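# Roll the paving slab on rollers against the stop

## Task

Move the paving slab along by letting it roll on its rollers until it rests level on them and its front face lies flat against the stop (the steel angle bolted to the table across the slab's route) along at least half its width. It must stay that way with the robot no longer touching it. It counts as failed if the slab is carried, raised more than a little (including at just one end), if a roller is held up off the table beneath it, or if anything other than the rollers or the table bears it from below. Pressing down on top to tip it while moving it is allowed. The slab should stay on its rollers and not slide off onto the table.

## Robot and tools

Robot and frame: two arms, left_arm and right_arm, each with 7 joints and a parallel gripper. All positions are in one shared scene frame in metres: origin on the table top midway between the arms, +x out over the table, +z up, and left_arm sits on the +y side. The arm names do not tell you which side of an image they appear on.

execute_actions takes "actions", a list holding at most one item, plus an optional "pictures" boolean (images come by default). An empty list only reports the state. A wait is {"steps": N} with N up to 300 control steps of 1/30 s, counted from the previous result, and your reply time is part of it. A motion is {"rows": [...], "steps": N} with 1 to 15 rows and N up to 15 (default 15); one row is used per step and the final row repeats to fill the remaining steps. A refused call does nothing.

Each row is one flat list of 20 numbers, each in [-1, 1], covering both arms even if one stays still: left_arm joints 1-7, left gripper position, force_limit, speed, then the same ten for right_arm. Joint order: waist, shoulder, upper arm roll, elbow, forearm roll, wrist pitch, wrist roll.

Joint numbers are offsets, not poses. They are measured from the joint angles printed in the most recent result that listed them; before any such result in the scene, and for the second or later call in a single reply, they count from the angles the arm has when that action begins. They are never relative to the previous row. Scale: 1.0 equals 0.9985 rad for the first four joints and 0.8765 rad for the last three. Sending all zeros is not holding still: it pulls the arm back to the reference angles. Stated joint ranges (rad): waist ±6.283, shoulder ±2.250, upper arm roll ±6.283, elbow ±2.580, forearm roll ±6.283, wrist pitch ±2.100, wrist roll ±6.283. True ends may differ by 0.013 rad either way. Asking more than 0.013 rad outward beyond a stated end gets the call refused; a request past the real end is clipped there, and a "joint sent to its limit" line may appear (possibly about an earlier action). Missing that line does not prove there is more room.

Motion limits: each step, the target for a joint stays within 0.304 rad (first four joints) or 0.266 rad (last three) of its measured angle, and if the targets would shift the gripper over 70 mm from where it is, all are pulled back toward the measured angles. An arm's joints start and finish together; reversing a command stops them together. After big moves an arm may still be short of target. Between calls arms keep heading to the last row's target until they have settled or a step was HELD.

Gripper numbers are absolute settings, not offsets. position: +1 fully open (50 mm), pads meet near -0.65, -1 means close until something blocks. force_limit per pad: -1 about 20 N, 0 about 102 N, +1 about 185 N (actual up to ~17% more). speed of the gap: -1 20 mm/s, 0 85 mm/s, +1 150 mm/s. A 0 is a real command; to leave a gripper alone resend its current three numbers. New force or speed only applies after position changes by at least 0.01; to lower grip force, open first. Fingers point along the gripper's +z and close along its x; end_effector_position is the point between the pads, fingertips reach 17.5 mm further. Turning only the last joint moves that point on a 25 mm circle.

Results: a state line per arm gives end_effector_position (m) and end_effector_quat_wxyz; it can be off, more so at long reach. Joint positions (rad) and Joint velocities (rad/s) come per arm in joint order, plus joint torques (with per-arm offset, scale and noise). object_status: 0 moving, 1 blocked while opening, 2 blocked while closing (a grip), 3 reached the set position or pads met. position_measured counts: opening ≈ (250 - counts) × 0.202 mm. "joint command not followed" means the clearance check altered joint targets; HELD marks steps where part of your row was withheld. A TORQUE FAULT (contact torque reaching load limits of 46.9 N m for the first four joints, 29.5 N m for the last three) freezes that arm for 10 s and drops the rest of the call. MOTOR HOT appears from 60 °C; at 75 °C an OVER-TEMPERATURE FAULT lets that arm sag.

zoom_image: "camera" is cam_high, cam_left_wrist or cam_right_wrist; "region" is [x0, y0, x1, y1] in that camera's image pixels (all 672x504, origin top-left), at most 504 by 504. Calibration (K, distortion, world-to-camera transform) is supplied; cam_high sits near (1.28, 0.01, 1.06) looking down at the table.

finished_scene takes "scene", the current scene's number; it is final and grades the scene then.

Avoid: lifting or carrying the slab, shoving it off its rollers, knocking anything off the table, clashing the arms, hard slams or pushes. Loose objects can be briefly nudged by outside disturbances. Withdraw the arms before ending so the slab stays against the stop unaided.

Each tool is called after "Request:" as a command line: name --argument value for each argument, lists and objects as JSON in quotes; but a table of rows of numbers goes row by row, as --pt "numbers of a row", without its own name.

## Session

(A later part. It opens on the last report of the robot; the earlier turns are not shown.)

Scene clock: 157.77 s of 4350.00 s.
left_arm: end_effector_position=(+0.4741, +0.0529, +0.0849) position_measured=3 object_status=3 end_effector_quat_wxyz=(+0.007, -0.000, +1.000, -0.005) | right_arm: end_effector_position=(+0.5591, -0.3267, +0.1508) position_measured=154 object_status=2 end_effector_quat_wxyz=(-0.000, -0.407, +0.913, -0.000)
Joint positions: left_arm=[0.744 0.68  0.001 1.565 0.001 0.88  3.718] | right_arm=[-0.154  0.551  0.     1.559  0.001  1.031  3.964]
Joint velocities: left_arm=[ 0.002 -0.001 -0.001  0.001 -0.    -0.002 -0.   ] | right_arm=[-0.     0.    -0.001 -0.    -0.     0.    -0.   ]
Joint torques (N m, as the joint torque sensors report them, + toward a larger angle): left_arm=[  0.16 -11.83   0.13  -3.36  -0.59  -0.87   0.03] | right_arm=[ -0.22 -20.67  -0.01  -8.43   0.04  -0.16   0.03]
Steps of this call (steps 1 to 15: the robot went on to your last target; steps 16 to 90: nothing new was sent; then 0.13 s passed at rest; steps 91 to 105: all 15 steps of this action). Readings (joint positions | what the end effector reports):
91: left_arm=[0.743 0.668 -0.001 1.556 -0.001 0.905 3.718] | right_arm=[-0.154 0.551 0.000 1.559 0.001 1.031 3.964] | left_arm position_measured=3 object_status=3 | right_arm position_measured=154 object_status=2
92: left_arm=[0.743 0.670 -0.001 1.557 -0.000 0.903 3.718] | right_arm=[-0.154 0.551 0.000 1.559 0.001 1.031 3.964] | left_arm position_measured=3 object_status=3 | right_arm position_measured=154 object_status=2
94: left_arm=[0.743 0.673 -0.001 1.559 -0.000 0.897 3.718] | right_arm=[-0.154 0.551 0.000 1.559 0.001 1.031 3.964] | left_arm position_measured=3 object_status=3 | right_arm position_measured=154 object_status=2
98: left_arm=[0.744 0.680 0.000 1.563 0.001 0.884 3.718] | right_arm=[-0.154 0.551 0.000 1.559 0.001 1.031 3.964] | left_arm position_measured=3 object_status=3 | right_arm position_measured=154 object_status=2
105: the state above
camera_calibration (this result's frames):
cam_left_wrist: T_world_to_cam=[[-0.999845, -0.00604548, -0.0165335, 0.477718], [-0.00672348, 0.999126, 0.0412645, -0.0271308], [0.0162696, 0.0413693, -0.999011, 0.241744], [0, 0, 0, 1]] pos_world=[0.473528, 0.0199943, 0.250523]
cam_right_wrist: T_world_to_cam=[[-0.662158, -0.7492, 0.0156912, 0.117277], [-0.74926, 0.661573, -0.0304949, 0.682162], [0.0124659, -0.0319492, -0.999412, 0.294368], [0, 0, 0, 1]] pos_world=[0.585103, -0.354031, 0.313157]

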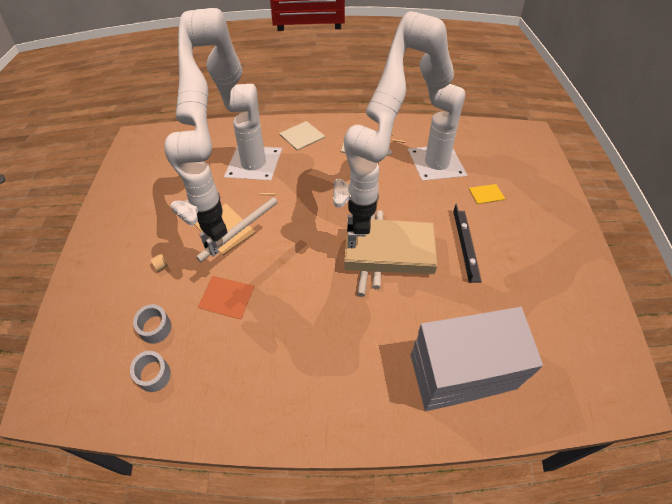

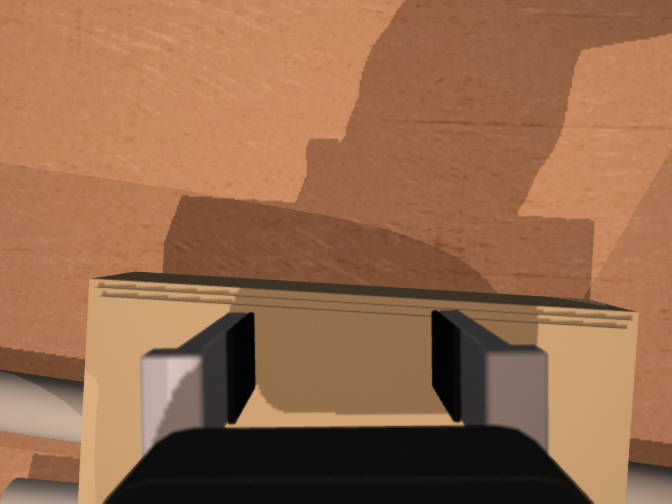

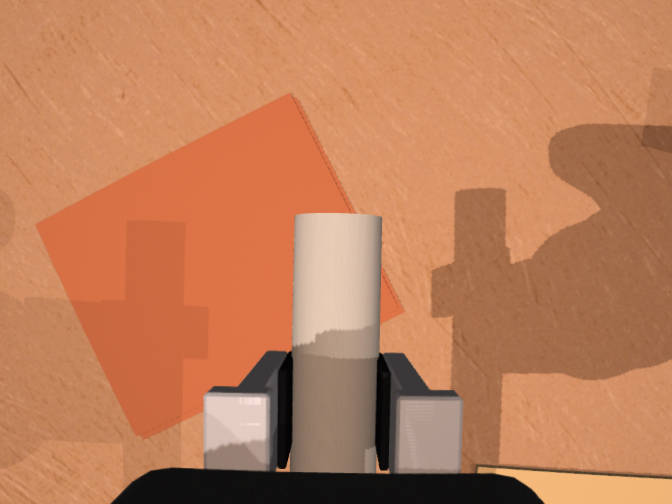

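Request:
execute_actions --actions '[{"rows":[ [0.006,0.017,0,-0.004,0,0.005,0.007,1,0,0, 0,0,0,0,0,0,0,-1,0.6,1], [0.012,0.021,0,-0.013,0,0.010,0.014,1,0,0, 0,0,0,0,0,0,0,-1,0.6,1], [0.019,0.025,0,-0.022,0,0.016,0.021,1,0,0, 0,0,0,0,0,0,0,-1,0.6,1], [0.025,0.029,0,-0.032,0,0.022,0.028,1,0,0, 0,0,0,0,0,0,0,-1,0.6,1], [0.031,0.033,0,-0.041,0,0.028,0.035,1,0,0, 0,0,0,0,0,0,0,-1,0.6,1], [0.037,0.037,0,-0.050,0,0.034,0.042,1,0,0, 0,0,0,0,0,0,0,-1,0.6,1], [0.043,0.041,0,-0.059,0,0.039,0.049,1,0,0, 0,0,0,0,0,0,0,-1,0.6,1], [0.050,0.045,0,-0.068,0,0.045,0.056,1,0,0, 0,0,0,0,0,0,0,-1,0.6,1], [0.056,0.049,0,-0.077,0,0.051,0.063,1,0,0, 0,0,0,0,0,0,0,-1,0.6,1], [0.062,0.054,0,-0.086,0,0.057,0.070,1,0,0, 0,0,0,0,0,0,0,-1,0.6,1], [0.068,0.058,0,-0.096,0,0.062,0.077,1,0,0, 0,0,0,0,0,0,0,-1,0.6,1], [0.074,0.062,0,-0.105,0,0.068,0.084,1,0,0, 0,0,0,0,0,0,0,-1,0.6,1], [0.081,0.066,0,-0.114,0,0.074,0.091,1,0,0, 0,0,0,0,0,0,0,-1,0.6,1], [0.087,0.070,0,-0.123,0,0.080,0.098,1,0,0, 0,0,0,0,0,0,0,-1,0.6,1], [0.093,0.074,0,-0.132,0,0.086,0.105,1,0,0, 0,0,0,0,0,0,0,-1,0.6,1]],"steps":15}]' --pictures false

Request:
execute_actions --actions '[{"steps":9}]'

Scene clock: 164.00 s of 4350.00 s.
left_arm: end_effector_position=(+0.4697, +0.0040, +0.0845) position_measured=3 object_status=3 end_effector_quat_wxyz=(+0.003, +0.001, +1.000, -0.004) | right_arm: end_effector_position=(+0.5591, -0.3267, +0.1508) position_measured=154 object_status=2 end_effector_quat_wxyz=(-0.000, -0.407, +0.913, -0.000)
Joint positions: left_arm=[0.823 0.736 0.002 1.451 0.001 0.945 3.796] | right_arm=[-0.154  0.551  0.     1.559  0.001  1.031  3.964]
Joint velocities: left_arm=[ 0.182  0.128 -0.006 -0.271 -0.003  0.151  0.184] | right_arm=[ 0. -0. -0. -0. -0.  0. -0.]
Joint torques (N m, as the joint torque sensors report them, + toward a larger angle): left_arm=[  0.25 -15.89   0.21  -5.57  -0.4   -0.67   0.21] | right_arm=[  0.17 -21.     0.09  -8.66  -0.01  -0.09   0.34]
Steps of this call (steps 1 to 15: the robot went on to your last target; steps 16 to 90: nothing new was sent; then 2.73 s passed at rest; steps 91 to 105: all 15 steps of this action). Readings (joint positions | what the end effector reports):
91: left_arm=[0.745 0.681 0.001 1.564 0.001 0.881 3.719] | right_arm=[-0.154 0.551 0.000 1.559 0.001 1.031 3.964] | left_arm position_measured=3 object_status=3 | right_arm position_measured=154 object_status=2
92: left_arm=[0.748 0.683 -0.000 1.560 -0.000 0.884 3.721] | right_arm=[-0.154 0.551 0.000 1.559 0.001 1.031 3.964] | left_arm position_measured=3 object_status=3 | right_arm position_measured=154 object_status=2
94: left_arm=[0.757 0.689 -0.001 1.548 -0.000 0.893 3.730] | right_arm=[-0.154 0.551 0.000 1.559 0.001 1.031 3.964] | left_arm position_measured=3 object_status=3 | right_arm position_measured=154 object_status=2
98: left_arm=[0.780 0.705 0.001 1.514 0.002 0.910 3.753] | right_arm=[-0.154 0.551 0.000 1.559 0.001 1.031 3.964] | left_arm position_measured=3 object_status=3 | right_arm position_measured=154 object_status=2
105: the state above

Scene clock: 164.30 s of 4350.00 s.
left_arm: end_effector_position=(+0.4686, -0.0053, +0.0844) position_measured=3 object_status=3 end_effector_quat_wxyz=(+0.003, +0.000, +1.000, -0.004) | right_arm: end_effector_position=(+0.5591, -0.3267, +0.1508) position_measured=154 object_status=2 end_effector_quat_wxyz=(-0.000, -0.407, +0.913, -0.000)
Joint positions: left_arm=[0.837 0.746 0.002 1.429 0.002 0.956 3.81 ] | right_arm=[-0.154  0.551  0.     1.559  0.001  1.031  3.964]
Joint velocities: left_arm=[-0.    -0.001 -0.007  0.002 -0.004  0.007  0.   ] | right_arm=[ 0.     0.    -0.001 -0.     0.     0.     0.   ]
Joint torques (N m, as the joint torque sensors report them, + toward a larger angle): left_arm=[  0.   -16.59   0.28  -5.58  -0.57  -0.61   0.2 ] | right_arm=[  0.1  -20.84   0.21  -8.58   0.09  -0.08   0.21]
Steps of this call (steps 1 to 9: the robot went on to your last target). Readings (joint positions | what the end effector reports):
1: left_arm=[0.829 0.740 0.002 1.442 0.001 0.949 3.802] | right_arm=[-0.154 0.551 0.000 1.559 0.001 1.031 3.964] | left_arm position_measured=3 object_status=3 | right_arm position_measured=154 object_status=2
2: left_arm=[0.833 0.743 0.002 1.436 0.002 0.952 3.807] | right_arm=[-0.154 0.551 0.000 1.559 0.001 1.031 3.964] | left_arm position_measured=3 object_status=3 | right_arm position_measured=154 object_status=2
4: left_arm=[0.836 0.745 0.004 1.431 0.003 0.954 3.810] | right_arm=[-0.154 0.551 0.000 1.559 0.001 1.031 3.964] | left_arm position_measured=3 object_status=3 | right_arm position_measured=154 object_status=2
8: left_arm=[0.837 0.746 0.002 1.429 0.002 0.955 3.810] | right_arm=[-0.154 0.551 0.000 1.559 0.001 1.031 3.964] | left_arm position_measured=3 object_status=3 | right_arm position_measured=154 object_status=2
9: the state above
camera_calibration (this result's frames):
cam_left_wrist: T_world_to_cam=[[-0.999942, -0.00455789, -0.00977248, 0.47133], [-0.00496901, 0.999086, 0.0424664, 0.0301017], [0.00956998, 0.0425125, -0.99905, 0.246895], [0, 0, 0, 1]] pos_world=[0.469089, -0.038422, 0.249988]
cam_right_wrist: T_world_to_cam=[[-0.662157, -0.749201, 0.0156866, 0.11728], [-0.749261, 0.661572, -0.0304992, 0.682164], [0.0124722, -0.0319486, -0.999412, 0.294365], [0, 0, 0, 1]] pos_world=[0.585105, -0.35403, 0.313158]

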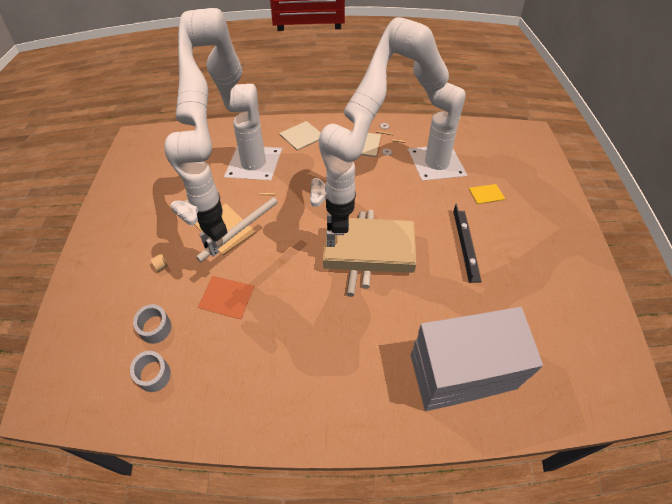

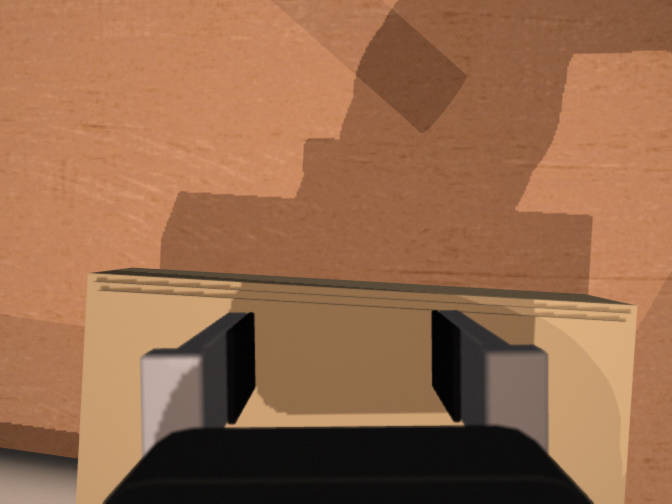

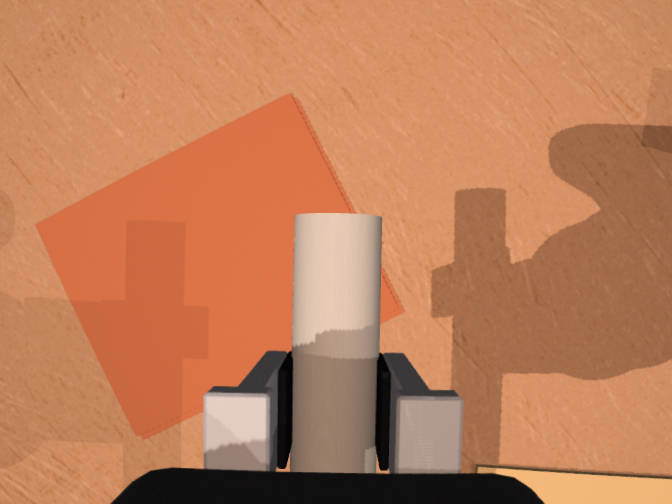

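Request:
execute_actions --actions '[{"rows":[ [0.006,0.012,0,-0.006,0,0.005,0.006,1,0,0, 0,0,0,0,0,0,0,-1,0.6,1], [0.011,0.017,0,-0.015,0,0.011,0.013,1,0,0, 0,0,0,0,0,0,0,-1,0.6,1], [0.017,0.021,0,-0.025,0,0.017,0.019,1,0,0, 0,0,0,0,0,0,0,-1,0.6,1], [0.022,0.025,0,-0.034,0,0.023,0.025,1,0,0, 0,0,0,0,0,0,0,-1,0.6,1], [0.028,0.029,0,-0.044,0,0.029,0.031,1,0,0, 0,0,0,0,0,0,0,-1,0.6,1], [0.033,0.034,0,-0.053,0,0.035,0.038,1,0,0, 0,0,0,0,0,0,0,-1,0.6,1], [0.039,0.038,0,-0.063,0,0.041,0.044,1,0,0, 0,0,0,0,0,0,0,-1,0.6,1], [0.044,0.042,0,-0.072,0,0.047,0.050,1,0,0, 0,0,0,0,0,0,0,-1,0.6,1], [0.050,0.046,0,-0.082,0,0.053,0.056,1,0,0, 0,0,0,0,0,0,0,-1,0.6,1], [0.055,0.051,0,-0.092,0,0.059,0.063,1,0,0, 0,0,0,0,0,0,0,-1,0.6,1], [0.061,0.055,0,-0.101,0,0.065,0.069,1,0,0, 0,0,0,0,0,0,0,-1,0.6,1], [0.066,0.059,0,-0.111,0,0.072,0.075,1,0,0, 0,0,0,0,0,0,0,-1,0.6,1], [0.072,0.063,0,-0.120,0,0.078,0.081,1,0,0, 0,0,0,0,0,0,0,-1,0.6,1], [0.077,0.068,0,-0.130,0,0.084,0.088,1,0,0, 0,0,0,0,0,0,0,-1,0.6,1], [0.083,0.072,0,-0.140,0,0.090,0.094,1,0,0, 0,0,0,0,0,0,0,-1,0.6,1]],"steps":15}]' --pictures false

Request:
execute_actions --actions '[{"steps":9}]'

Scene clock: 168.67 s of 4350.00 s.
left_arm: end_effector_position=(+0.4619, -0.0512, +0.0844) position_measured=3 object_status=3 end_effector_quat_wxyz=(+0.001, +0.001, +1.000, -0.004) | right_arm: end_effector_position=(+0.5591, -0.3267, +0.1508) position_measured=154 object_status=2 end_effector_quat_wxyz=(-0.000, -0.407, +0.913, -0.000)
Joint positions: left_arm=[0.907 0.802 0.002 1.31  0.002 1.022 3.88 ] | right_arm=[-0.154  0.551  0.     1.559  0.001  1.031  3.964]
Joint velocities: left_arm=[ 0.161  0.134 -0.006 -0.288 -0.006  0.159  0.165] | right_arm=[-0. -0.  0. -0.  0.  0.  0.]
Joint torques (N m, as the joint torque sensors report them, + toward a larger angle): left_arm=[  0.23 -20.28  -0.29  -6.43  -0.03  -0.18   0.29] | right_arm=[  0.24 -20.95   0.21  -8.38   0.    -0.16   0.29]
Steps of this call (steps 1 to 30: the robot went on to your last target; steps 31 to 90: nothing new was sent; then 0.87 s passed at rest; steps 91 to 105: all 15 steps of this action). Readings (joint positions | what the end effector reports):
91: left_arm=[0.838 0.746 0.002 1.429 0.002 0.957 3.811] | right_arm=[-0.154 0.551 0.000 1.559 0.001 1.031 3.964] | left_arm position_measured=3 object_status=3 | right_arm position_measured=154 object_status=2
92: left_arm=[0.841 0.749 0.001 1.424 0.001 0.960 3.813] | right_arm=[-0.154 0.551 0.000 1.559 0.001 1.031 3.964] | left_arm position_measured=3 object_status=3 | right_arm position_measured=154 object_status=2
94: left_arm=[0.849 0.754 0.000 1.412 0.001 0.969 3.821] | right_arm=[-0.154 0.551 0.000 1.559 0.001 1.031 3.964] | left_arm position_measured=3 object_status=3 | right_arm position_measured=154 object_status=2
98: left_arm=[0.869 0.771 0.002 1.377 0.002 0.986 3.841] | right_arm=[-0.154 0.551 0.000 1.559 0.001 1.031 3.964] | left_arm position_measured=3 object_status=3 | right_arm position_measured=154 object_status=2
105: the state above

Scene clock: 168.97 s of 4350.00 s.
left_arm: end_effector_position=(+0.4595, -0.0602, +0.0836) position_measured=3 object_status=3 end_effector_quat_wxyz=(+0.001, +0.001, +1.000, -0.003) | right_arm: end_effector_position=(+0.5591, -0.3267, +0.1508) position_measured=154 object_status=2 end_effector_quat_wxyz=(-0.000, -0.407, +0.913, -0.000)
Joint positions: left_arm=[0.921 0.814 0.003 1.288 0.002 1.034 3.893] | right_arm=[-0.154  0.551  0.     1.559  0.001  1.031  3.964]
Joint velocities: left_arm=[ 0.003  0.012 -0.004  0.003 -0.001  0.002 -0.001] | right_arm=[-0.  0. -0.  0.  0.  0.  0.]
Joint torques (N m, as the joint torque sensors report them, + toward a larger angle): left_arm=[  0.13 -22.99   0.25  -7.52  -0.32   0.23   0.08] | right_arm=[ -0.02 -21.09  -0.02  -8.7   -0.24  -0.18   0.13]
Steps of this call (steps 1 to 9: the robot went on to your last target). Readings (joint positions | what the end effector reports):
1: left_arm=[0.912 0.806 0.002 1.301 0.002 1.027 3.885] | right_arm=[-0.154 0.551 0.000 1.559 0.001 1.031 3.964] | left_arm position_measured=3 object_status=3 | right_arm position_measured=154 object_status=2
2: left_arm=[0.916 0.810 0.003 1.294 0.002 1.030 3.889] | right_arm=[-0.154 0.551 0.000 1.559 0.001 1.031 3.964] | left_arm position_measured=3 object_status=3 | right_arm position_measured=154 object_status=2
4: left_arm=[0.919 0.812 0.004 1.289 0.003 1.033 3.892] | right_arm=[-0.154 0.551 0.000 1.559 0.001 1.031 3.964] | left_arm position_measured=3 object_status=3 | right_arm position_measured=154 object_status=2
8: left_arm=[0.921 0.814 0.003 1.288 0.002 1.034 3.893] | right_arm=[-0.154 0.551 0.000 1.559 0.001 1.031 3.964] | left_arm position_measured=3 object_status=3 | right_arm position_measured=154 object_status=2
9: the state above
camera_calibration (this result's frames):
cam_left_wrist: T_world_to_cam=[[-0.999984, -0.00324184, -0.00459847, 0.461604], [-0.00344315, 0.999005, 0.0444675, 0.0840229], [0.00444974, 0.0444826, -0.999, 0.250929], [0, 0, 0, 1]] pos_world=[0.460769, -0.0936048, 0.249064]
cam_right_wrist: T_world_to_cam=[[-0.662156, -0.749202, 0.0156819, 0.117282], [-0.749262, 0.661571, -0.0305035, 0.682167], [0.0124786, -0.0319479, -0.999412, 0.294363], [0, 0, 0, 1]] pos_world=[0.585107, -0.354029, 0.313159]

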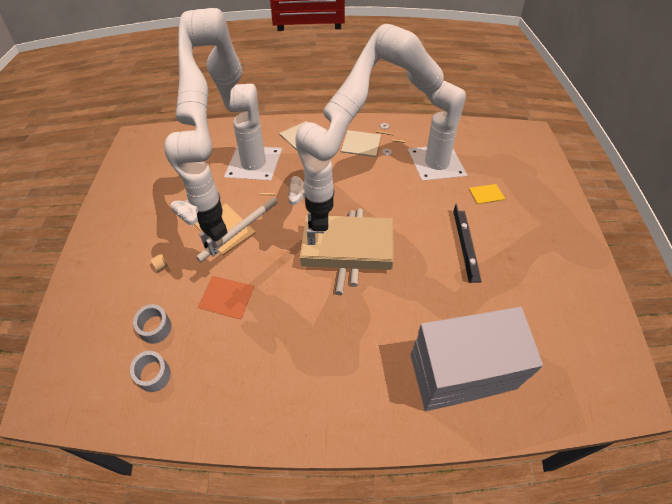

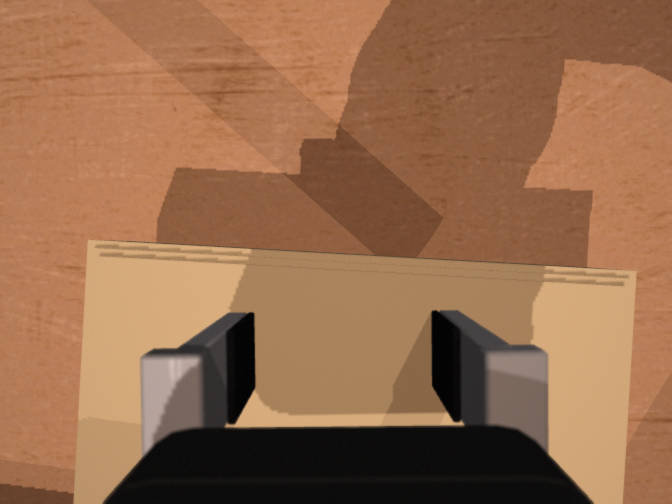

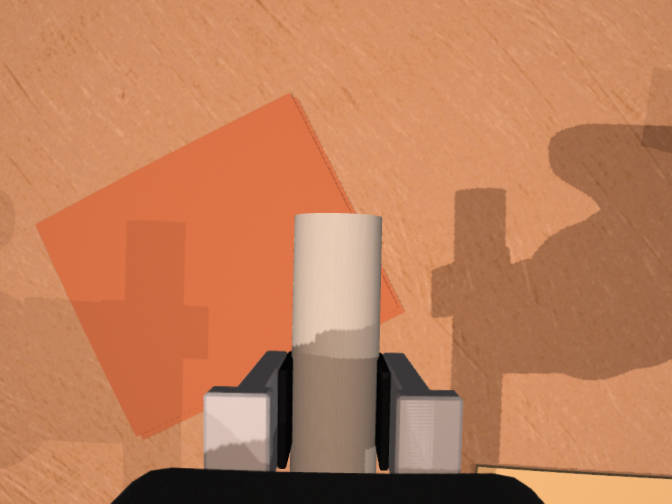

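Request:
zoom_image --camera "cam_high" --region '[260, 190, 500, 310]'

Region (260, 190, 500, 310) of cam_high's 672x504 image, scaled by 2.100, with more detail than that image has.

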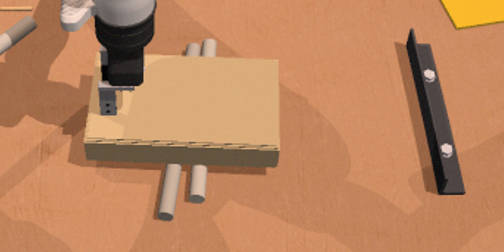

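Request:
execute_actions --actions '[{"rows":[ [0,-0.12,0,0,0,0.137,0,1,0,0, 0,0,0,0,0,0,0,-1,0.6,1], [0,-0.12,0,0,0,0.137,0,1,0,0, 0,0,0,0,0,0,0,-1,0.6,1], [0,-0.12,0,0,0,0.137,0,1,0,0, 0,0,0,0,0,0,0,-1,0.6,1], [0,-0.12,0,0,0,0.137,0,1,0,0, 0,0,0,0,0,0,0,-1,0.6,1], [0,-0.12,0,0,0,0.137,0,1,0,0, 0,0,0,0,0,0,0,-1,0.6,1], [-1,-0.12,0,0,0,0.137,0,1,0,0, 0,0,0,0,0,0,0,-1,0.6,1]],"steps":15}]' --pictures false

Request:
execute_actions --actions '[{"steps":20}]'

Scene clock: 182.77 s of 4350.00 s.
left_arm: end_effector_position=(+0.5188, +0.0273, +0.1492) position_measured=3 object_status=3 end_effector_quat_wxyz=(+0.004, -0.089, +0.996, -0.007) | right_arm: end_effector_position=(+0.5592, -0.3267, +0.1508) position_measured=154 object_status=2 end_effector_quat_wxyz=(-0.000, -0.407, +0.913, -0.000)
Joint positions: left_arm=[0.74  0.699 0.004 1.287 0.003 1.139 3.893] | right_arm=[-0.154  0.551  0.     1.559  0.001  1.031  3.964]
Joint velocities: left_arm=[-0.754 -0.011  0.005 -0.002  0.004  0.043  0.   ] | right_arm=[-0.  0.  0.  0.  0.  0.  0.]
Joint torques (N m, as the joint torque sensors report them, + toward a larger angle): left_arm=[ -0.03 -23.41   0.1   -9.01  -0.01  -0.06   0.12] | right_arm=[  0.16 -20.8   -0.09  -8.53  -0.15  -0.26  -0.05]
From where the robot then was, a joint's target lay farther than a number of 1.0 reaches, so one or more steps of this call were cut to that.
Steps of this call (steps 1 to 30: the robot went on to your last target; steps 31 to 90: nothing new was sent; then 10.30 s passed at rest; steps 91 to 105: all 15 steps of this action). Readings (joint positions | what the end effector reports):
91: left_arm=[0.921 0.814 0.003 1.288 0.002 1.035 3.893] | right_arm=[-0.154 0.551 0.000 1.559 0.001 1.031 3.964] | left_arm position_measured=3 object_status=3 | right_arm position_measured=154 object_status=2
92: left_arm=[0.921 0.809 0.002 1.290 0.002 1.040 3.893] | right_arm=[-0.154 0.551 0.000 1.559 0.001 1.031 3.964] | left_arm position_measured=3 object_status=3 | right_arm position_measured=154 object_status=2
94: left_arm=[0.921 0.781 0.002 1.291 0.002 1.066 3.893] | right_arm=[-0.154 0.551 0.000 1.559 0.001 1.031 3.964] | left_arm position_measured=3 object_status=3 | right_arm position_measured=154 object_status=2
98: left_arm=[0.904 0.708 0.006 1.288 0.004 1.132 3.893] | right_arm=[-0.154 0.551 0.000 1.559 0.001 1.031 3.964] | left_arm position_measured=3 object_status=3 | right_arm position_measured=154 object_status=2
105: the state above

Scene clock: 183.43 s of 4350.00 s.
left_arm: end_effector_position=(+0.6286, +0.2981, +0.1512) position_measured=3 object_status=3 end_effector_quat_wxyz=(+0.003, -0.336, +0.942, -0.003) | right_arm: end_effector_position=(+0.5592, -0.3267, +0.1508) position_measured=154 object_status=2 end_effector_quat_wxyz=(-0.000, -0.407, +0.913, -0.000)
Joint positions: left_arm=[0.232 0.696 0.003 1.287 0.002 1.151 3.893] | right_arm=[-0.154  0.551  0.     1.559  0.001  1.031  3.964]
Joint velocities: left_arm=[-0.763 -0.002 -0.001 -0.    -0.     0.006  0.   ] | right_arm=[-0.    -0.     0.001 -0.     0.     0.    -0.   ]
Joint torques (N m, as the joint torque sensors report them, + toward a larger angle): left_arm=[ -0.02 -23.1    0.47  -8.68   0.08  -0.08  -0.07] | right_arm=[  0.34 -20.88   0.31  -8.76  -0.04  -0.21   0.06]
Steps of this call (steps 1 to 20: the robot went on to your last target). Readings (joint positions | what the end effector reports):
1: left_arm=[0.715 0.699 0.004 1.287 0.003 1.141 3.893] | right_arm=[-0.154 0.551 0.000 1.559 0.001 1.031 3.964] | left_arm position_measured=3 object_status=3 | right_arm position_measured=154 object_status=2
2: left_arm=[0.689 0.699 0.004 1.287 0.003 1.142 3.893] | right_arm=[-0.154 0.551 0.000 1.559 0.001 1.031 3.964] | left_arm position_measured=3 object_status=3 | right_arm position_measured=154 object_status=2
4: left_arm=[0.639 0.698 0.004 1.287 0.003 1.144 3.893] | right_arm=[-0.154 0.551 0.000 1.559 0.001 1.031 3.964] | left_arm position_measured=3 object_status=3 | right_arm position_measured=154 object_status=2
8: left_arm=[0.537 0.697 0.004 1.287 0.003 1.147 3.893] | right_arm=[-0.154 0.551 0.000 1.559 0.001 1.031 3.964] | left_arm position_measured=3 object_status=3 | right_arm position_measured=154 object_status=2
20: the state above
camera_calibration (this result's frames):
cam_left_wrist: T_world_to_cam=[[-0.770257, -0.637707, -0.00581672, 0.677091], [-0.637316, 0.769393, 0.0431622, 0.190804], [-0.0230495, 0.0369531, -0.999051, 0.321313], [0, 0, 0, 1]] pos_world=[0.650543, 0.273109, 0.316711]
cam_right_wrist: T_world_to_cam=[[-0.662155, -0.749203, 0.0156772, 0.117284], [-0.749263, 0.66157, -0.0305078, 0.682169], [0.012485, -0.0319472, -0.999412, 0.29436], [0, 0, 0, 1]] pos_world=[0.585109, -0.354029, 0.31316]

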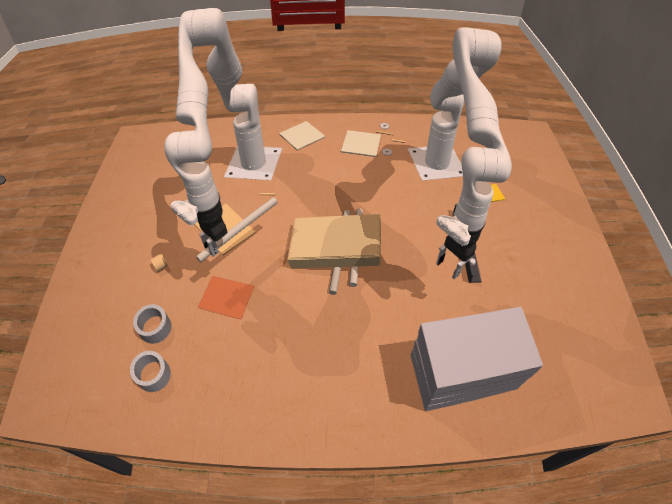

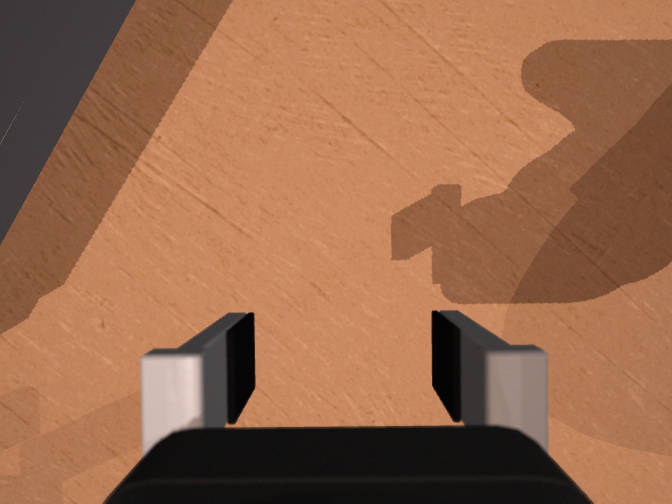

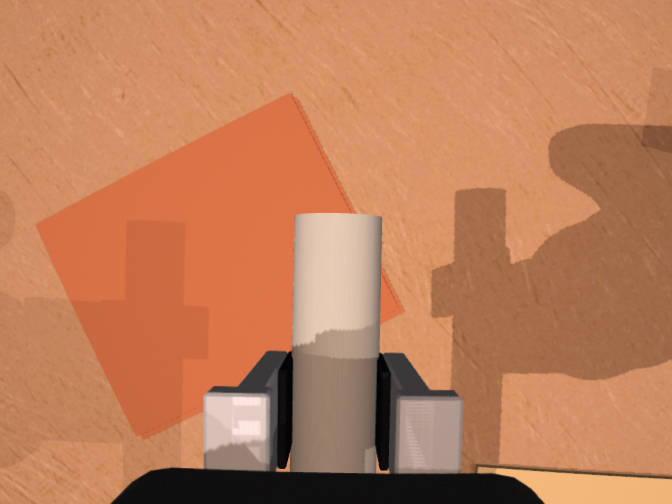

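Request:
zoom_image --camera "cam_high" --region '[240, 190, 480, 310]'

Region (240, 190, 480, 310) of cam_high's 672x504 image, scaled by 2.100, with more detail than that image has.

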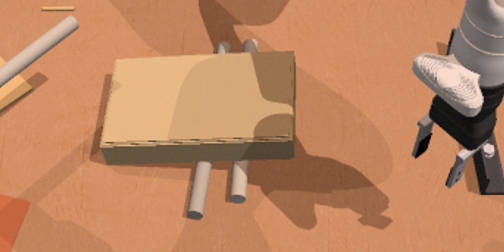

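Request:
execute_actions --actions '[{"rows":[ [-0.1,0,0,0,0,0,0,1,0,0, -0.027,0.019,0,-0.036,0,0.019,-0.007,-1,0.6,1], [-0.1,0,0,0,0,0,0,1,0,0, -0.054,0.037,0,-0.071,0,0.038,-0.013,-1,0.6,1], [-0.1,0,0,0,0,0,0,1,0,0, -0.081,0.056,0,-0.107,0,0.058,-0.020,-1,0.6,1], [-0.1,0,0,0,0,0,0,1,0,0, -0.108,0.075,0,-0.142,0,0.077,-0.027,-1,0.6,1], [-0.1,0,0,0,0,0,0,1,0,0, -0.135,0.094,0,-0.178,0,0.096,-0.033,-1,0.6,1], [-0.1,0,0,0,0,0,0,1,0,0, -0.162,0.112,0,-0.213,0,0.115,-0.040,-1,0.6,1], [-0.1,0,0,0,0,0,0,1,0,0, -0.189,0.131,0,-0.249,0,0.134,-0.047,-1,0.6,1], [-0.1,0,0,0,0,0,0,1,0,0, -0.215,0.150,0,-0.284,0,0.153,-0.053,-1,0.6,1], [-0.1,0,0,0,0,0,0,1,0,0, -0.242,0.169,0,-0.320,0,0.173,-0.060,-1,0.6,1], [-0.1,0,0,0,0,0,0,1,0,0, -0.269,0.187,0,-0.355,0,0.192,-0.067,-1,0.6,1], [-0.1,0,0,0,0,0,0,1,0,0, -0.296,0.206,0,-0.391,0,0.211,-0.073,-1,0.6,1], [-0.1,0,0,0,0,0,0,1,0,0, -0.323,0.225,0,-0.426,0,0.230,-0.080,-1,0.6,1], [-0.1,0,0,0,0,0,0,1,0,0, -0.350,0.244,0,-0.462,0,0.249,-0.087,-1,0.6,1], [-0.1,0,0,0,0,0,0,1,0,0, -0.377,0.262,0,-0.497,0,0.268,-0.093,-1,0.6,1], [-0.1,0,0,0,0,0,0,1,0,0, -0.404,0.281,0,-0.533,0,0.288,-0.100,-1,0.6,1]],"steps":15}]' --pictures false

Request:
execute_actions --actions '[{"steps":12}]' --pictures false

Scene clock: 200.17 s of 4350.00 s.
left_arm: end_effector_position=(+0.6340, +0.3566, +0.1512) position_measured=3 object_status=3 end_effector_quat_wxyz=(+0.002, -0.384, +0.923, -0.004) | right_arm: end_effector_position=(+0.6297, -0.1777, +0.1507) position_measured=154 object_status=2 end_effector_quat_wxyz=(-0.000, -0.495, +0.869, -0.001)
Joint positions: left_arm=[0.128 0.696 0.005 1.287 0.003 1.151 3.893] | right_arm=[-0.407  0.729  0.001  1.224  0.001  1.189  3.909]
Joint velocities: left_arm=[ 0.028  0.    -0.044 -0.001 -0.019  0.001 -0.   ] | right_arm=[-0.625  0.433  0.    -0.83  -0.     0.392 -0.136]
Joint torques (N m, as the joint torque sensors report them, + toward a larger angle): left_arm=[  0.34 -23.22   0.3   -9.2   -0.23  -0.44   0.  ] | right_arm=[ -0.47 -24.98  -0.31  -9.2    0.01  -0.3    0.17]
Steps of this call (steps 1 to 30: the robot went on to your last target; steps 31 to 90: nothing new was sent; then 13.23 s passed at rest; steps 91 to 105: all 15 steps of this action). Readings (joint positions | what the end effector reports):
91: left_arm=[-0.076 0.694 0.003 1.288 0.002 1.154 3.893] | right_arm=[-0.155 0.552 0.000 1.558 0.001 1.031 3.964] | left_arm position_measured=3 object_status=3 | right_arm position_measured=154 object_status=2
92: left_arm=[-0.070 0.694 0.001 1.288 0.001 1.154 3.893] | right_arm=[-0.160 0.556 0.002 1.553 0.001 1.034 3.963] | left_arm position_measured=3 object_status=3 | right_arm position_measured=154 object_status=2
94: left_arm=[-0.041 0.695 -0.001 1.288 0.000 1.153 3.893] | right_arm=[-0.182 0.572 0.003 1.526 0.002 1.047 3.959] | left_arm position_measured=3 object_status=3 | right_arm position_measured=154 object_status=2
98: left_arm=[0.057 0.695 0.002 1.287 0.002 1.152 3.893] | right_arm=[-0.261 0.627 0.001 1.421 0.001 1.096 3.941] | left_arm position_measured=3 object_status=3 | right_arm position_measured=154 object_status=2
105: the state above

Scene clock: 200.57 s of 4350.00 s.
left_arm: end_effector_position=(+0.6340, +0.3557, +0.1512) position_measured=3 object_status=3 end_effector_quat_wxyz=(+0.003, -0.383, +0.924, -0.003) | right_arm: end_effector_position=(+0.6429, -0.0770, +0.1497) position_measured=154 object_status=2 end_effector_quat_wxyz=(+0.001, -0.545, +0.839, -0.000)
Joint positions: left_arm=[0.132 0.696 0.003 1.287 0.002 1.151 3.893] | right_arm=[-0.555  0.829 -0.001  1.028  0.     1.283  3.876]
Joint velocities: left_arm=[ 0.001 -0.     0.    -0.     0.     0.002 -0.   ] | right_arm=[-0.014  0.026  0.027 -0.011  0.012  0.005 -0.   ]
Joint torques (N m, as the joint torque sensors report them, + toward a larger angle): left_arm=[  0.45 -23.03   0.45  -8.84   0.11  -0.11   0.18] | right_arm=[ -0.12 -26.33   0.04  -9.15  -0.27  -0.23   0.12]
Steps of this call (steps 1 to 12: the robot went on to your last target). Readings (joint positions | what the end effector reports):
1: left_arm=[0.129 0.696 0.004 1.287 0.002 1.151 3.893] | right_arm=[-0.428 0.743 0.001 1.196 0.001 1.202 3.904] | left_arm position_measured=3 object_status=3 | right_arm position_measured=154 object_status=2
2: left_arm=[0.130 0.696 0.003 1.287 0.002 1.151 3.893] | right_arm=[-0.449 0.758 0.001 1.169 0.001 1.215 3.900] | left_arm position_measured=3 object_status=3 | right_arm position_measured=154 object_status=2
4: left_arm=[0.131 0.696 0.003 1.287 0.002 1.151 3.893] | right_arm=[-0.490 0.786 0.001 1.114 0.001 1.241 3.891] | left_arm position_measured=3 object_status=3 | right_arm position_measured=154 object_status=2
8: left_arm=[0.132 0.696 0.003 1.287 0.002 1.151 3.893] | right_arm=[-0.547 0.823 -0.003 1.038 -0.001 1.278 3.878] | left_arm position_measured=3 object_status=3 | right_arm position_measured=154 object_status=2
12: the state above

Request:
execute_actions --actions '[{"rows":[ [-0.3,0,0,0,0,0,0,1,0,0, -0.027,0.019,0,-0.036,0,0.019,-0.007,-1,0.6,1], [-0.3,0,0,0,0,0,0,1,0,0, -0.054,0.037,0,-0.071,0,0.038,-0.013,-1,0.6,1], [-0.3,0,0,0,0,0,0,1,0,0, -0.081,0.056,0,-0.107,0,0.058,-0.020,-1,0.6,1], [-0.3,0,0,0,0,0,0,1,0,0, -0.108,0.075,0,-0.142,0,0.077,-0.027,-1,0.6,1], [-0.3,0,0,0,0,0,0,1,0,0, -0.135,0.094,0,-0.178,0,0.096,-0.033,-1,0.6,1], [-0.3,0,0,0,0,0,0,1,0,0, -0.162,0.112,0,-0.213,0,0.115,-0.040,-1,0.6,1], [-0.3,0,0,0,0,0,0,1,0,0, -0.189,0.131,0,-0.249,0,0.134,-0.047,-1,0.6,1], [-0.3,0,0,0,0,0,0,1,0,0, -0.216,0.150,0,-0.284,0,0.153,-0.053,-1,0.6,1], [-0.3,0,0,0,0,0,0,1,0,0, -0.243,0.169,0,-0.320,0,0.173,-0.060,-1,0.6,1], [-0.3,0,0,0,0,0,0,1,0,0, -0.270,0.188,0,-0.355,0,0.192,-0.067,-1,0.6,1], [-0.3,0,0,0,0,0,0,1,0,0, -0.297,0.207,0,-0.391,0,0.211,-0.073,-1,0.6,1], [-0.3,0,0,0,0,0,0,1,0,0, -0.324,0.226,0,-0.426,0,0.230,-0.080,-1,0.6,1], [-0.3,0,0,0,0,0,0,1,0,0, -0.351,0.245,0,-0.462,0,0.249,-0.087,-1,0.6,1], [-0.3,0,0,0,0,0,0,1,0,0, -0.378,0.264,0,-0.497,0,0.268,-0.093,-1,0.6,1], [-0.3,0,0,0,0,0,0,1,0,0, -0.406,0.283,0,-0.533,0,0.287,-0.100,-1,0.6,1]],"steps":15}]' --pictures false

Request:
execute_actions --actions '[{"steps":14}]'

Scene clock: 207.53 s of 4350.00 s.
left_arm: end_effector_position=(+0.6171, +0.5213, +0.1511) position_measured=3 object_status=3 end_effector_quat_wxyz=(+0.004, -0.511, +0.860, -0.001) | right_arm: end_effector_position=(+0.6152, +0.0914, +0.1391) position_measured=154 object_status=2 end_effector_quat_wxyz=(+0.001, -0.622, +0.783, -0.000)
Joint positions: left_arm=[-0.153  0.696 -0.     1.287  0.001  1.151  3.893] | right_arm=[-0.8    1.    -0.     0.705  0.001  1.435  3.823]
Joint velocities: left_arm=[-0.279 -0.    -0.027  0.003 -0.01   0.002  0.001] | right_arm=[-0.601  0.419 -0.001 -0.793 -0.     0.373 -0.13 ]
Joint torques (N m, as the joint torque sensors report them, + toward a larger angle): left_arm=[  5.15 -23.23   3.84  -8.57   0.44   0.12  -0.04] | right_arm=[ -0.5  -29.06   0.09  -9.69  -0.01  -0.01  -0.07]
Steps of this call (steps 1 to 30: the robot went on to your last target; steps 31 to 90: nothing new was sent; then 3.47 s passed at rest; steps 91 to 105: all 15 steps of this action). Readings (joint positions | what the end effector reports):
91: left_arm=[0.130 0.696 0.004 1.287 0.003 1.151 3.893] | right_arm=[-0.558 0.832 0.000 1.026 0.001 1.284 3.876] | left_arm position_measured=3 object_status=3 | right_arm position_measured=154 object_status=2
92: left_arm=[0.124 0.696 0.005 1.287 0.003 1.151 3.893] | right_arm=[-0.562 0.836 0.001 1.021 0.002 1.287 3.875] | left_arm position_measured=3 object_status=3 | right_arm position_measured=154 object_status=2
94: left_arm=[0.095 0.696 0.008 1.287 0.004 1.151 3.893] | right_arm=[-0.582 0.850 0.003 0.993 0.002 1.299 3.871] | left_arm position_measured=3 object_status=3 | right_arm position_measured=154 object_status=2
98: left_arm=[-0.004 0.696 0.005 1.287 0.003 1.151 3.893] | right_arm=[-0.659 0.903 0.000 0.892 0.001 1.347 3.854] | left_arm position_measured=3 object_status=3 | right_arm position_measured=154 object_status=2
105: the state above

Scene clock: 208.00 s of 4350.00 s.
left_arm: end_effector_position=(+0.6155, +0.5274, +0.1512) position_measured=3 object_status=3 end_effector_quat_wxyz=(+0.003, -0.516, +0.856, -0.003) | right_arm: end_effector_position=(+0.5639, +0.1947, +0.1305) position_measured=154 object_status=2 end_effector_quat_wxyz=(-0.001, +0.670, -0.742, -0.000)
Joint positions: left_arm=[-0.168  0.696  0.003  1.287  0.002  1.151  3.893] | right_arm=[-0.96   1.109 -0.001  0.496  0.     1.535  3.789]
Joint velocities: left_arm=[-0.002 -0.     0.001 -0.     0.     0.    -0.   ] | right_arm=[-0.004  0.019  0.009 -0.007  0.003  0.002 -0.   ]
Joint torques (N m, as the joint torque sensors report them, + toward a larger angle): left_arm=[  0.4  -23.3    0.35  -9.26  -0.25  -0.2    0.02] | right_arm=[  0.02 -30.9    0.23  -9.93  -0.22   0.05   0.04]
Steps of this call (steps 1 to 14: the robot went on to your last target). Readings (joint positions | what the end effector reports):
1: left_arm=[-0.160 0.696 -0.001 1.287 0.001 1.151 3.893] | right_arm=[-0.820 1.014 -0.000 0.679 0.001 1.448 3.819] | left_arm position_measured=3 object_status=3 | right_arm position_measured=154 object_status=2
2: left_arm=[-0.162 0.696 -0.001 1.287 0.001 1.151 3.893] | right_arm=[-0.840 1.028 -0.001 0.652 0.001 1.460 3.815] | left_arm position_measured=3 object_status=3 | right_arm position_measured=154 object_status=2
4: left_arm=[-0.164 0.696 0.002 1.287 0.002 1.151 3.893] | right_arm=[-0.880 1.056 -0.001 0.600 0.001 1.485 3.806] | left_arm position_measured=3 object_status=3 | right_arm position_measured=154 object_status=2
8: left_arm=[-0.167 0.696 0.003 1.287 0.002 1.151 3.893] | right_arm=[-0.945 1.099 -0.003 0.515 -0.001 1.525 3.792] | left_arm position_measured=3 object_status=3 | right_arm position_measured=154 object_status=2
14: the state above
camera_calibration (this result's frames):
cam_left_wrist: T_world_to_cam=[[-0.461685, -0.887025, -0.00582872, 0.754733], [-0.886329, 0.461039, 0.0431691, 0.321862], [-0.0356048, 0.0250967, -0.999051, 0.326514], [0, 0, 0, 1]] pos_world=[0.64535, 0.512881, 0.316708]
cam_right_wrist: T_world_to_cam=[[-0.0926317, -0.99561, 0.0134563, 0.238446], [-0.995268, 0.0921848, -0.0307181, 0.589746], [0.0293428, -0.0162381, -0.999438, 0.278161], [0, 0, 0, 1]] pos_world=[0.600881, 0.18755, 0.292912]

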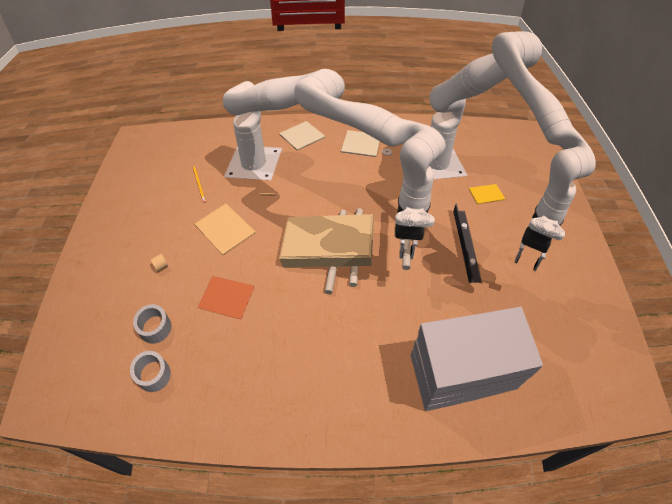

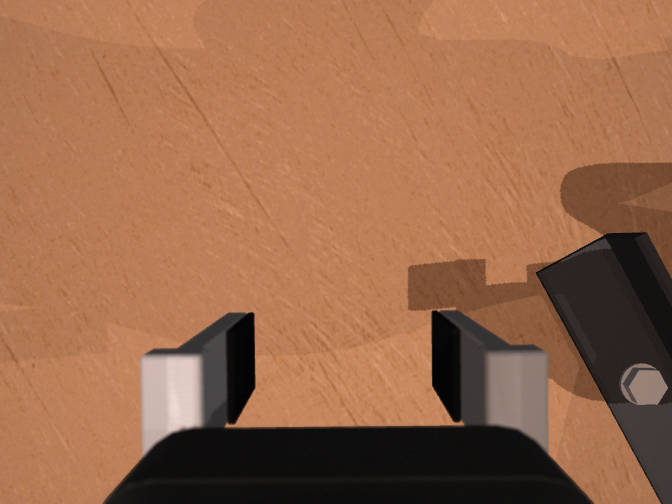

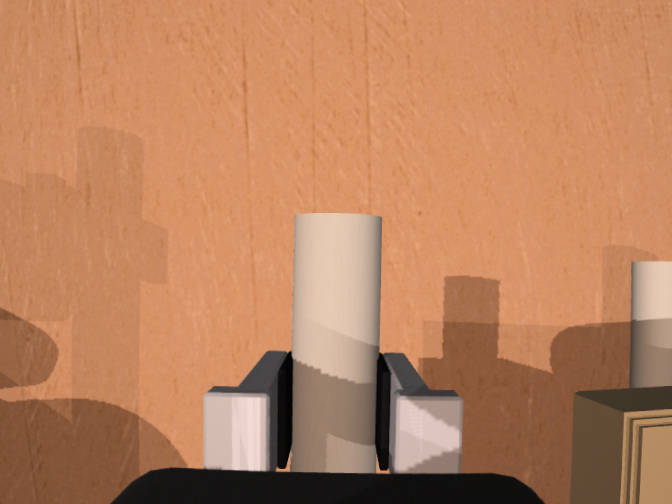

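Request:
zoom_image --camera "cam_high" --region '[240, 190, 480, 310]'

Region (240, 190, 480, 310) of cam_high's 672x504 image, scaled by 2.100, with more detail than that image has.

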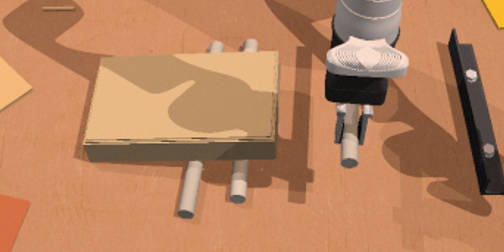

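Request:
execute_actions --actions '[{"rows":[ [0,0,0,0,0,0,0,1,0,0, 0,0.078,0,0.177,0,-0.288,0,-1,0.6,1]],"steps":15}]' --pictures false

Request:
execute_actions --actions '[{"steps":5}]'

Scene clock: 216.20 s of 4350.00 s.
left_arm: end_effector_position=(+0.6155, +0.5274, +0.1512) position_measured=3 object_status=3 end_effector_quat_wxyz=(+0.003, -0.516, +0.856, -0.003) | right_arm: end_effector_position=(+0.5634, +0.1943, +0.0210) position_measured=154 object_status=2 end_effector_quat_wxyz=(+0.001, +0.670, -0.742, -0.000)
Joint positions: left_arm=[-0.168  0.696  0.003  1.287  0.002  1.151  3.893] | right_arm=[-0.96   1.188 -0.001  0.673  0.     1.282  3.789]
Joint velocities: left_arm=[ 0.    -0.    -0.    -0.    -0.    -0.001 -0.   ] | right_arm=[ 0.    -0.009  0.001 -0.008  0.    -0.007  0.   ]
Joint torques (N m, as the joint torque sensors report them, + toward a larger angle): left_arm=[  0.1  -23.37   0.56  -8.89   0.02  -0.31   0.19] | right_arm=[  0.   -31.2    0.9   -9.94  -0.01  -0.04   0.16]
Steps of this call (steps 1 to 30: the robot went on to your last target; steps 31 to 90: nothing new was sent; then 4.70 s passed at rest; steps 91 to 105: all 15 steps of this action). Readings (joint positions | what the end effector reports):
91: left_arm=[-0.168 0.696 0.003 1.287 0.002 1.151 3.893] | right_arm=[-0.961 1.112 -0.001 0.496 0.000 1.533 3.789] | left_arm position_measured=3 object_status=3 | right_arm position_measured=154 object_status=2
92: left_arm=[-0.168 0.696 0.003 1.287 0.002 1.151 3.893] | right_arm=[-0.961 1.113 -0.001 0.501 0.000 1.526 3.789] | left_arm position_measured=3 object_status=3 | right_arm position_measured=154 object_status=2
94: left_arm=[-0.168 0.696 0.003 1.287 0.002 1.151 3.893] | right_arm=[-0.960 1.124 -0.001 0.527 0.000 1.488 3.789] | left_arm position_measured=3 object_status=3 | right_arm position_measured=154 object_status=2
98: left_arm=[-0.168 0.696 0.003 1.287 0.002 1.151 3.893] | right_arm=[-0.960 1.165 -0.001 0.622 0.000 1.353 3.789] | left_arm position_measured=3 object_status=3 | right_arm position_measured=154 object_status=2
105: the state above

Scene clock: 216.37 s of 4350.00 s.
left_arm: end_effector_position=(+0.6155, +0.5274, +0.1512) position_measured=3 object_status=3 end_effector_quat_wxyz=(+0.003, -0.516, +0.856, -0.003) | right_arm: end_effector_position=(+0.5637, +0.1946, +0.0217) position_measured=154 object_status=2 end_effector_quat_wxyz=(+0.000, +0.670, -0.742, -0.000)
Joint positions: left_arm=[-0.168  0.696  0.003  1.287  0.002  1.151  3.893] | right_arm=[-0.96   1.187 -0.001  0.673  0.     1.282  3.789]
Joint velocities: left_arm=[-0.     0.    -0.     0.     0.    -0.001 -0.001] | right_arm=[-0.    -0.001 -0.    -0.    -0.    -0.     0.   ]
Joint torques (N m, as the joint torque sensors report them, + toward a larger angle): left_arm=[ -0.01 -23.24   0.56  -9.29  -0.08  -0.28   0.16] | right_arm=[ -0.04 -30.59   0.43  -9.75  -0.02   0.05   0.07]
Steps of this call (steps 1 to 5: the robot went on to your last target). Readings (joint positions | what the end effector reports):
1: left_arm=[-0.168 0.696 0.003 1.287 0.002 1.151 3.893] | right_arm=[-0.960 1.188 -0.001 0.673 0.000 1.282 3.789] | left_arm position_measured=3 object_status=3 | right_arm position_measured=154 object_status=2
2: left_arm=[-0.168 0.696 0.003 1.287 0.002 1.151 3.893] | right_arm=[-0.960 1.187 -0.001 0.673 0.000 1.282 3.789] | left_arm position_measured=3 object_status=3 | right_arm position_measured=154 object_status=2
4: left_arm=[-0.168 0.696 0.003 1.287 0.002 1.151 3.893] | right_arm=[-0.960 1.187 -0.001 0.673 0.000 1.282 3.789] | left_arm position_measured=3 object_status=3 | right_arm position_measured=154 object_status=2
5: the state above
camera_calibration (this result's frames):
cam_left_wrist: T_world_to_cam=[[-0.461685, -0.887025, -0.00583097, 0.754734], [-0.886329, 0.461039, 0.0431666, 0.321864], [-0.0356016, 0.0250975, -0.999051, 0.326511], [0, 0, 0, 1]] pos_world=[0.645351, 0.512882, 0.316708]
cam_right_wrist: T_world_to_cam=[[-0.0925781, -0.995589, 0.0152078, 0.239772], [-0.995318, 0.0921052, -0.0293099, 0.586285], [0.0277799, -0.01785, -0.999455, 0.170648], [0, 0, 0, 1]] pos_world=[0.600997, 0.187761, 0.184092]

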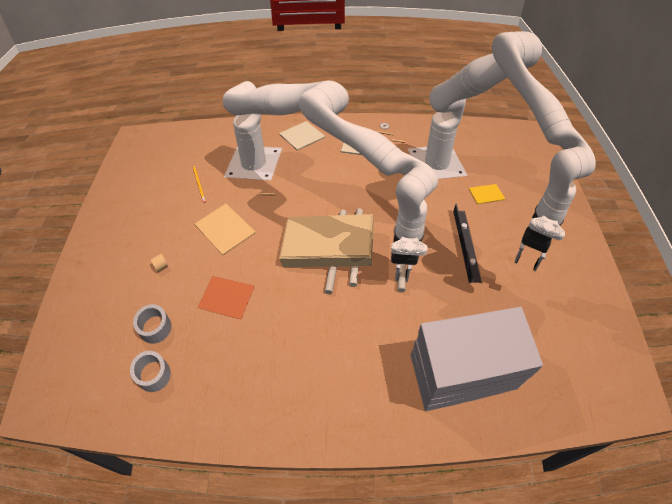

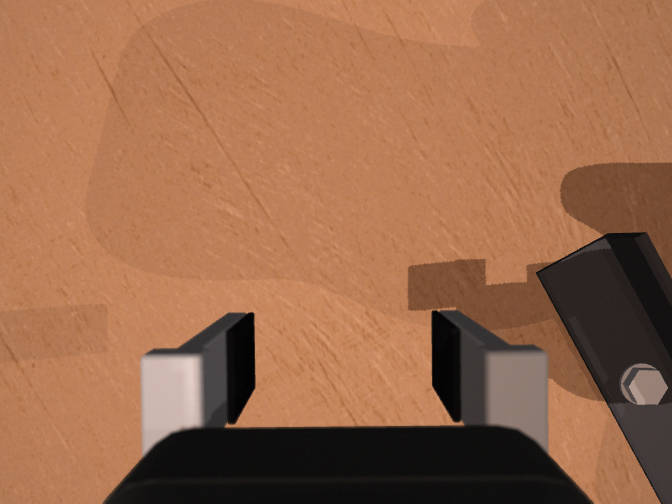

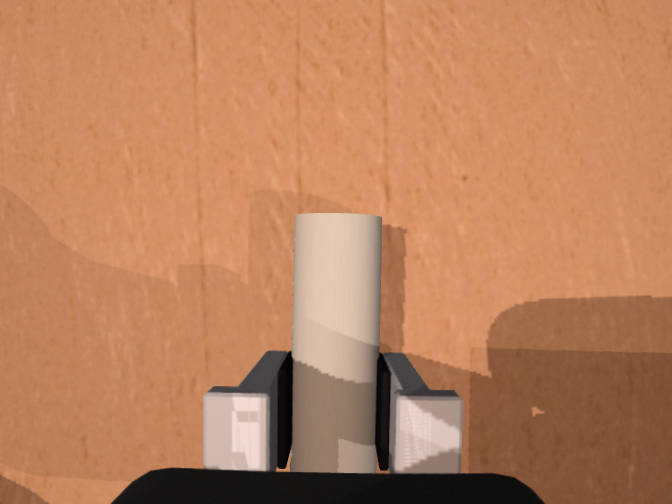

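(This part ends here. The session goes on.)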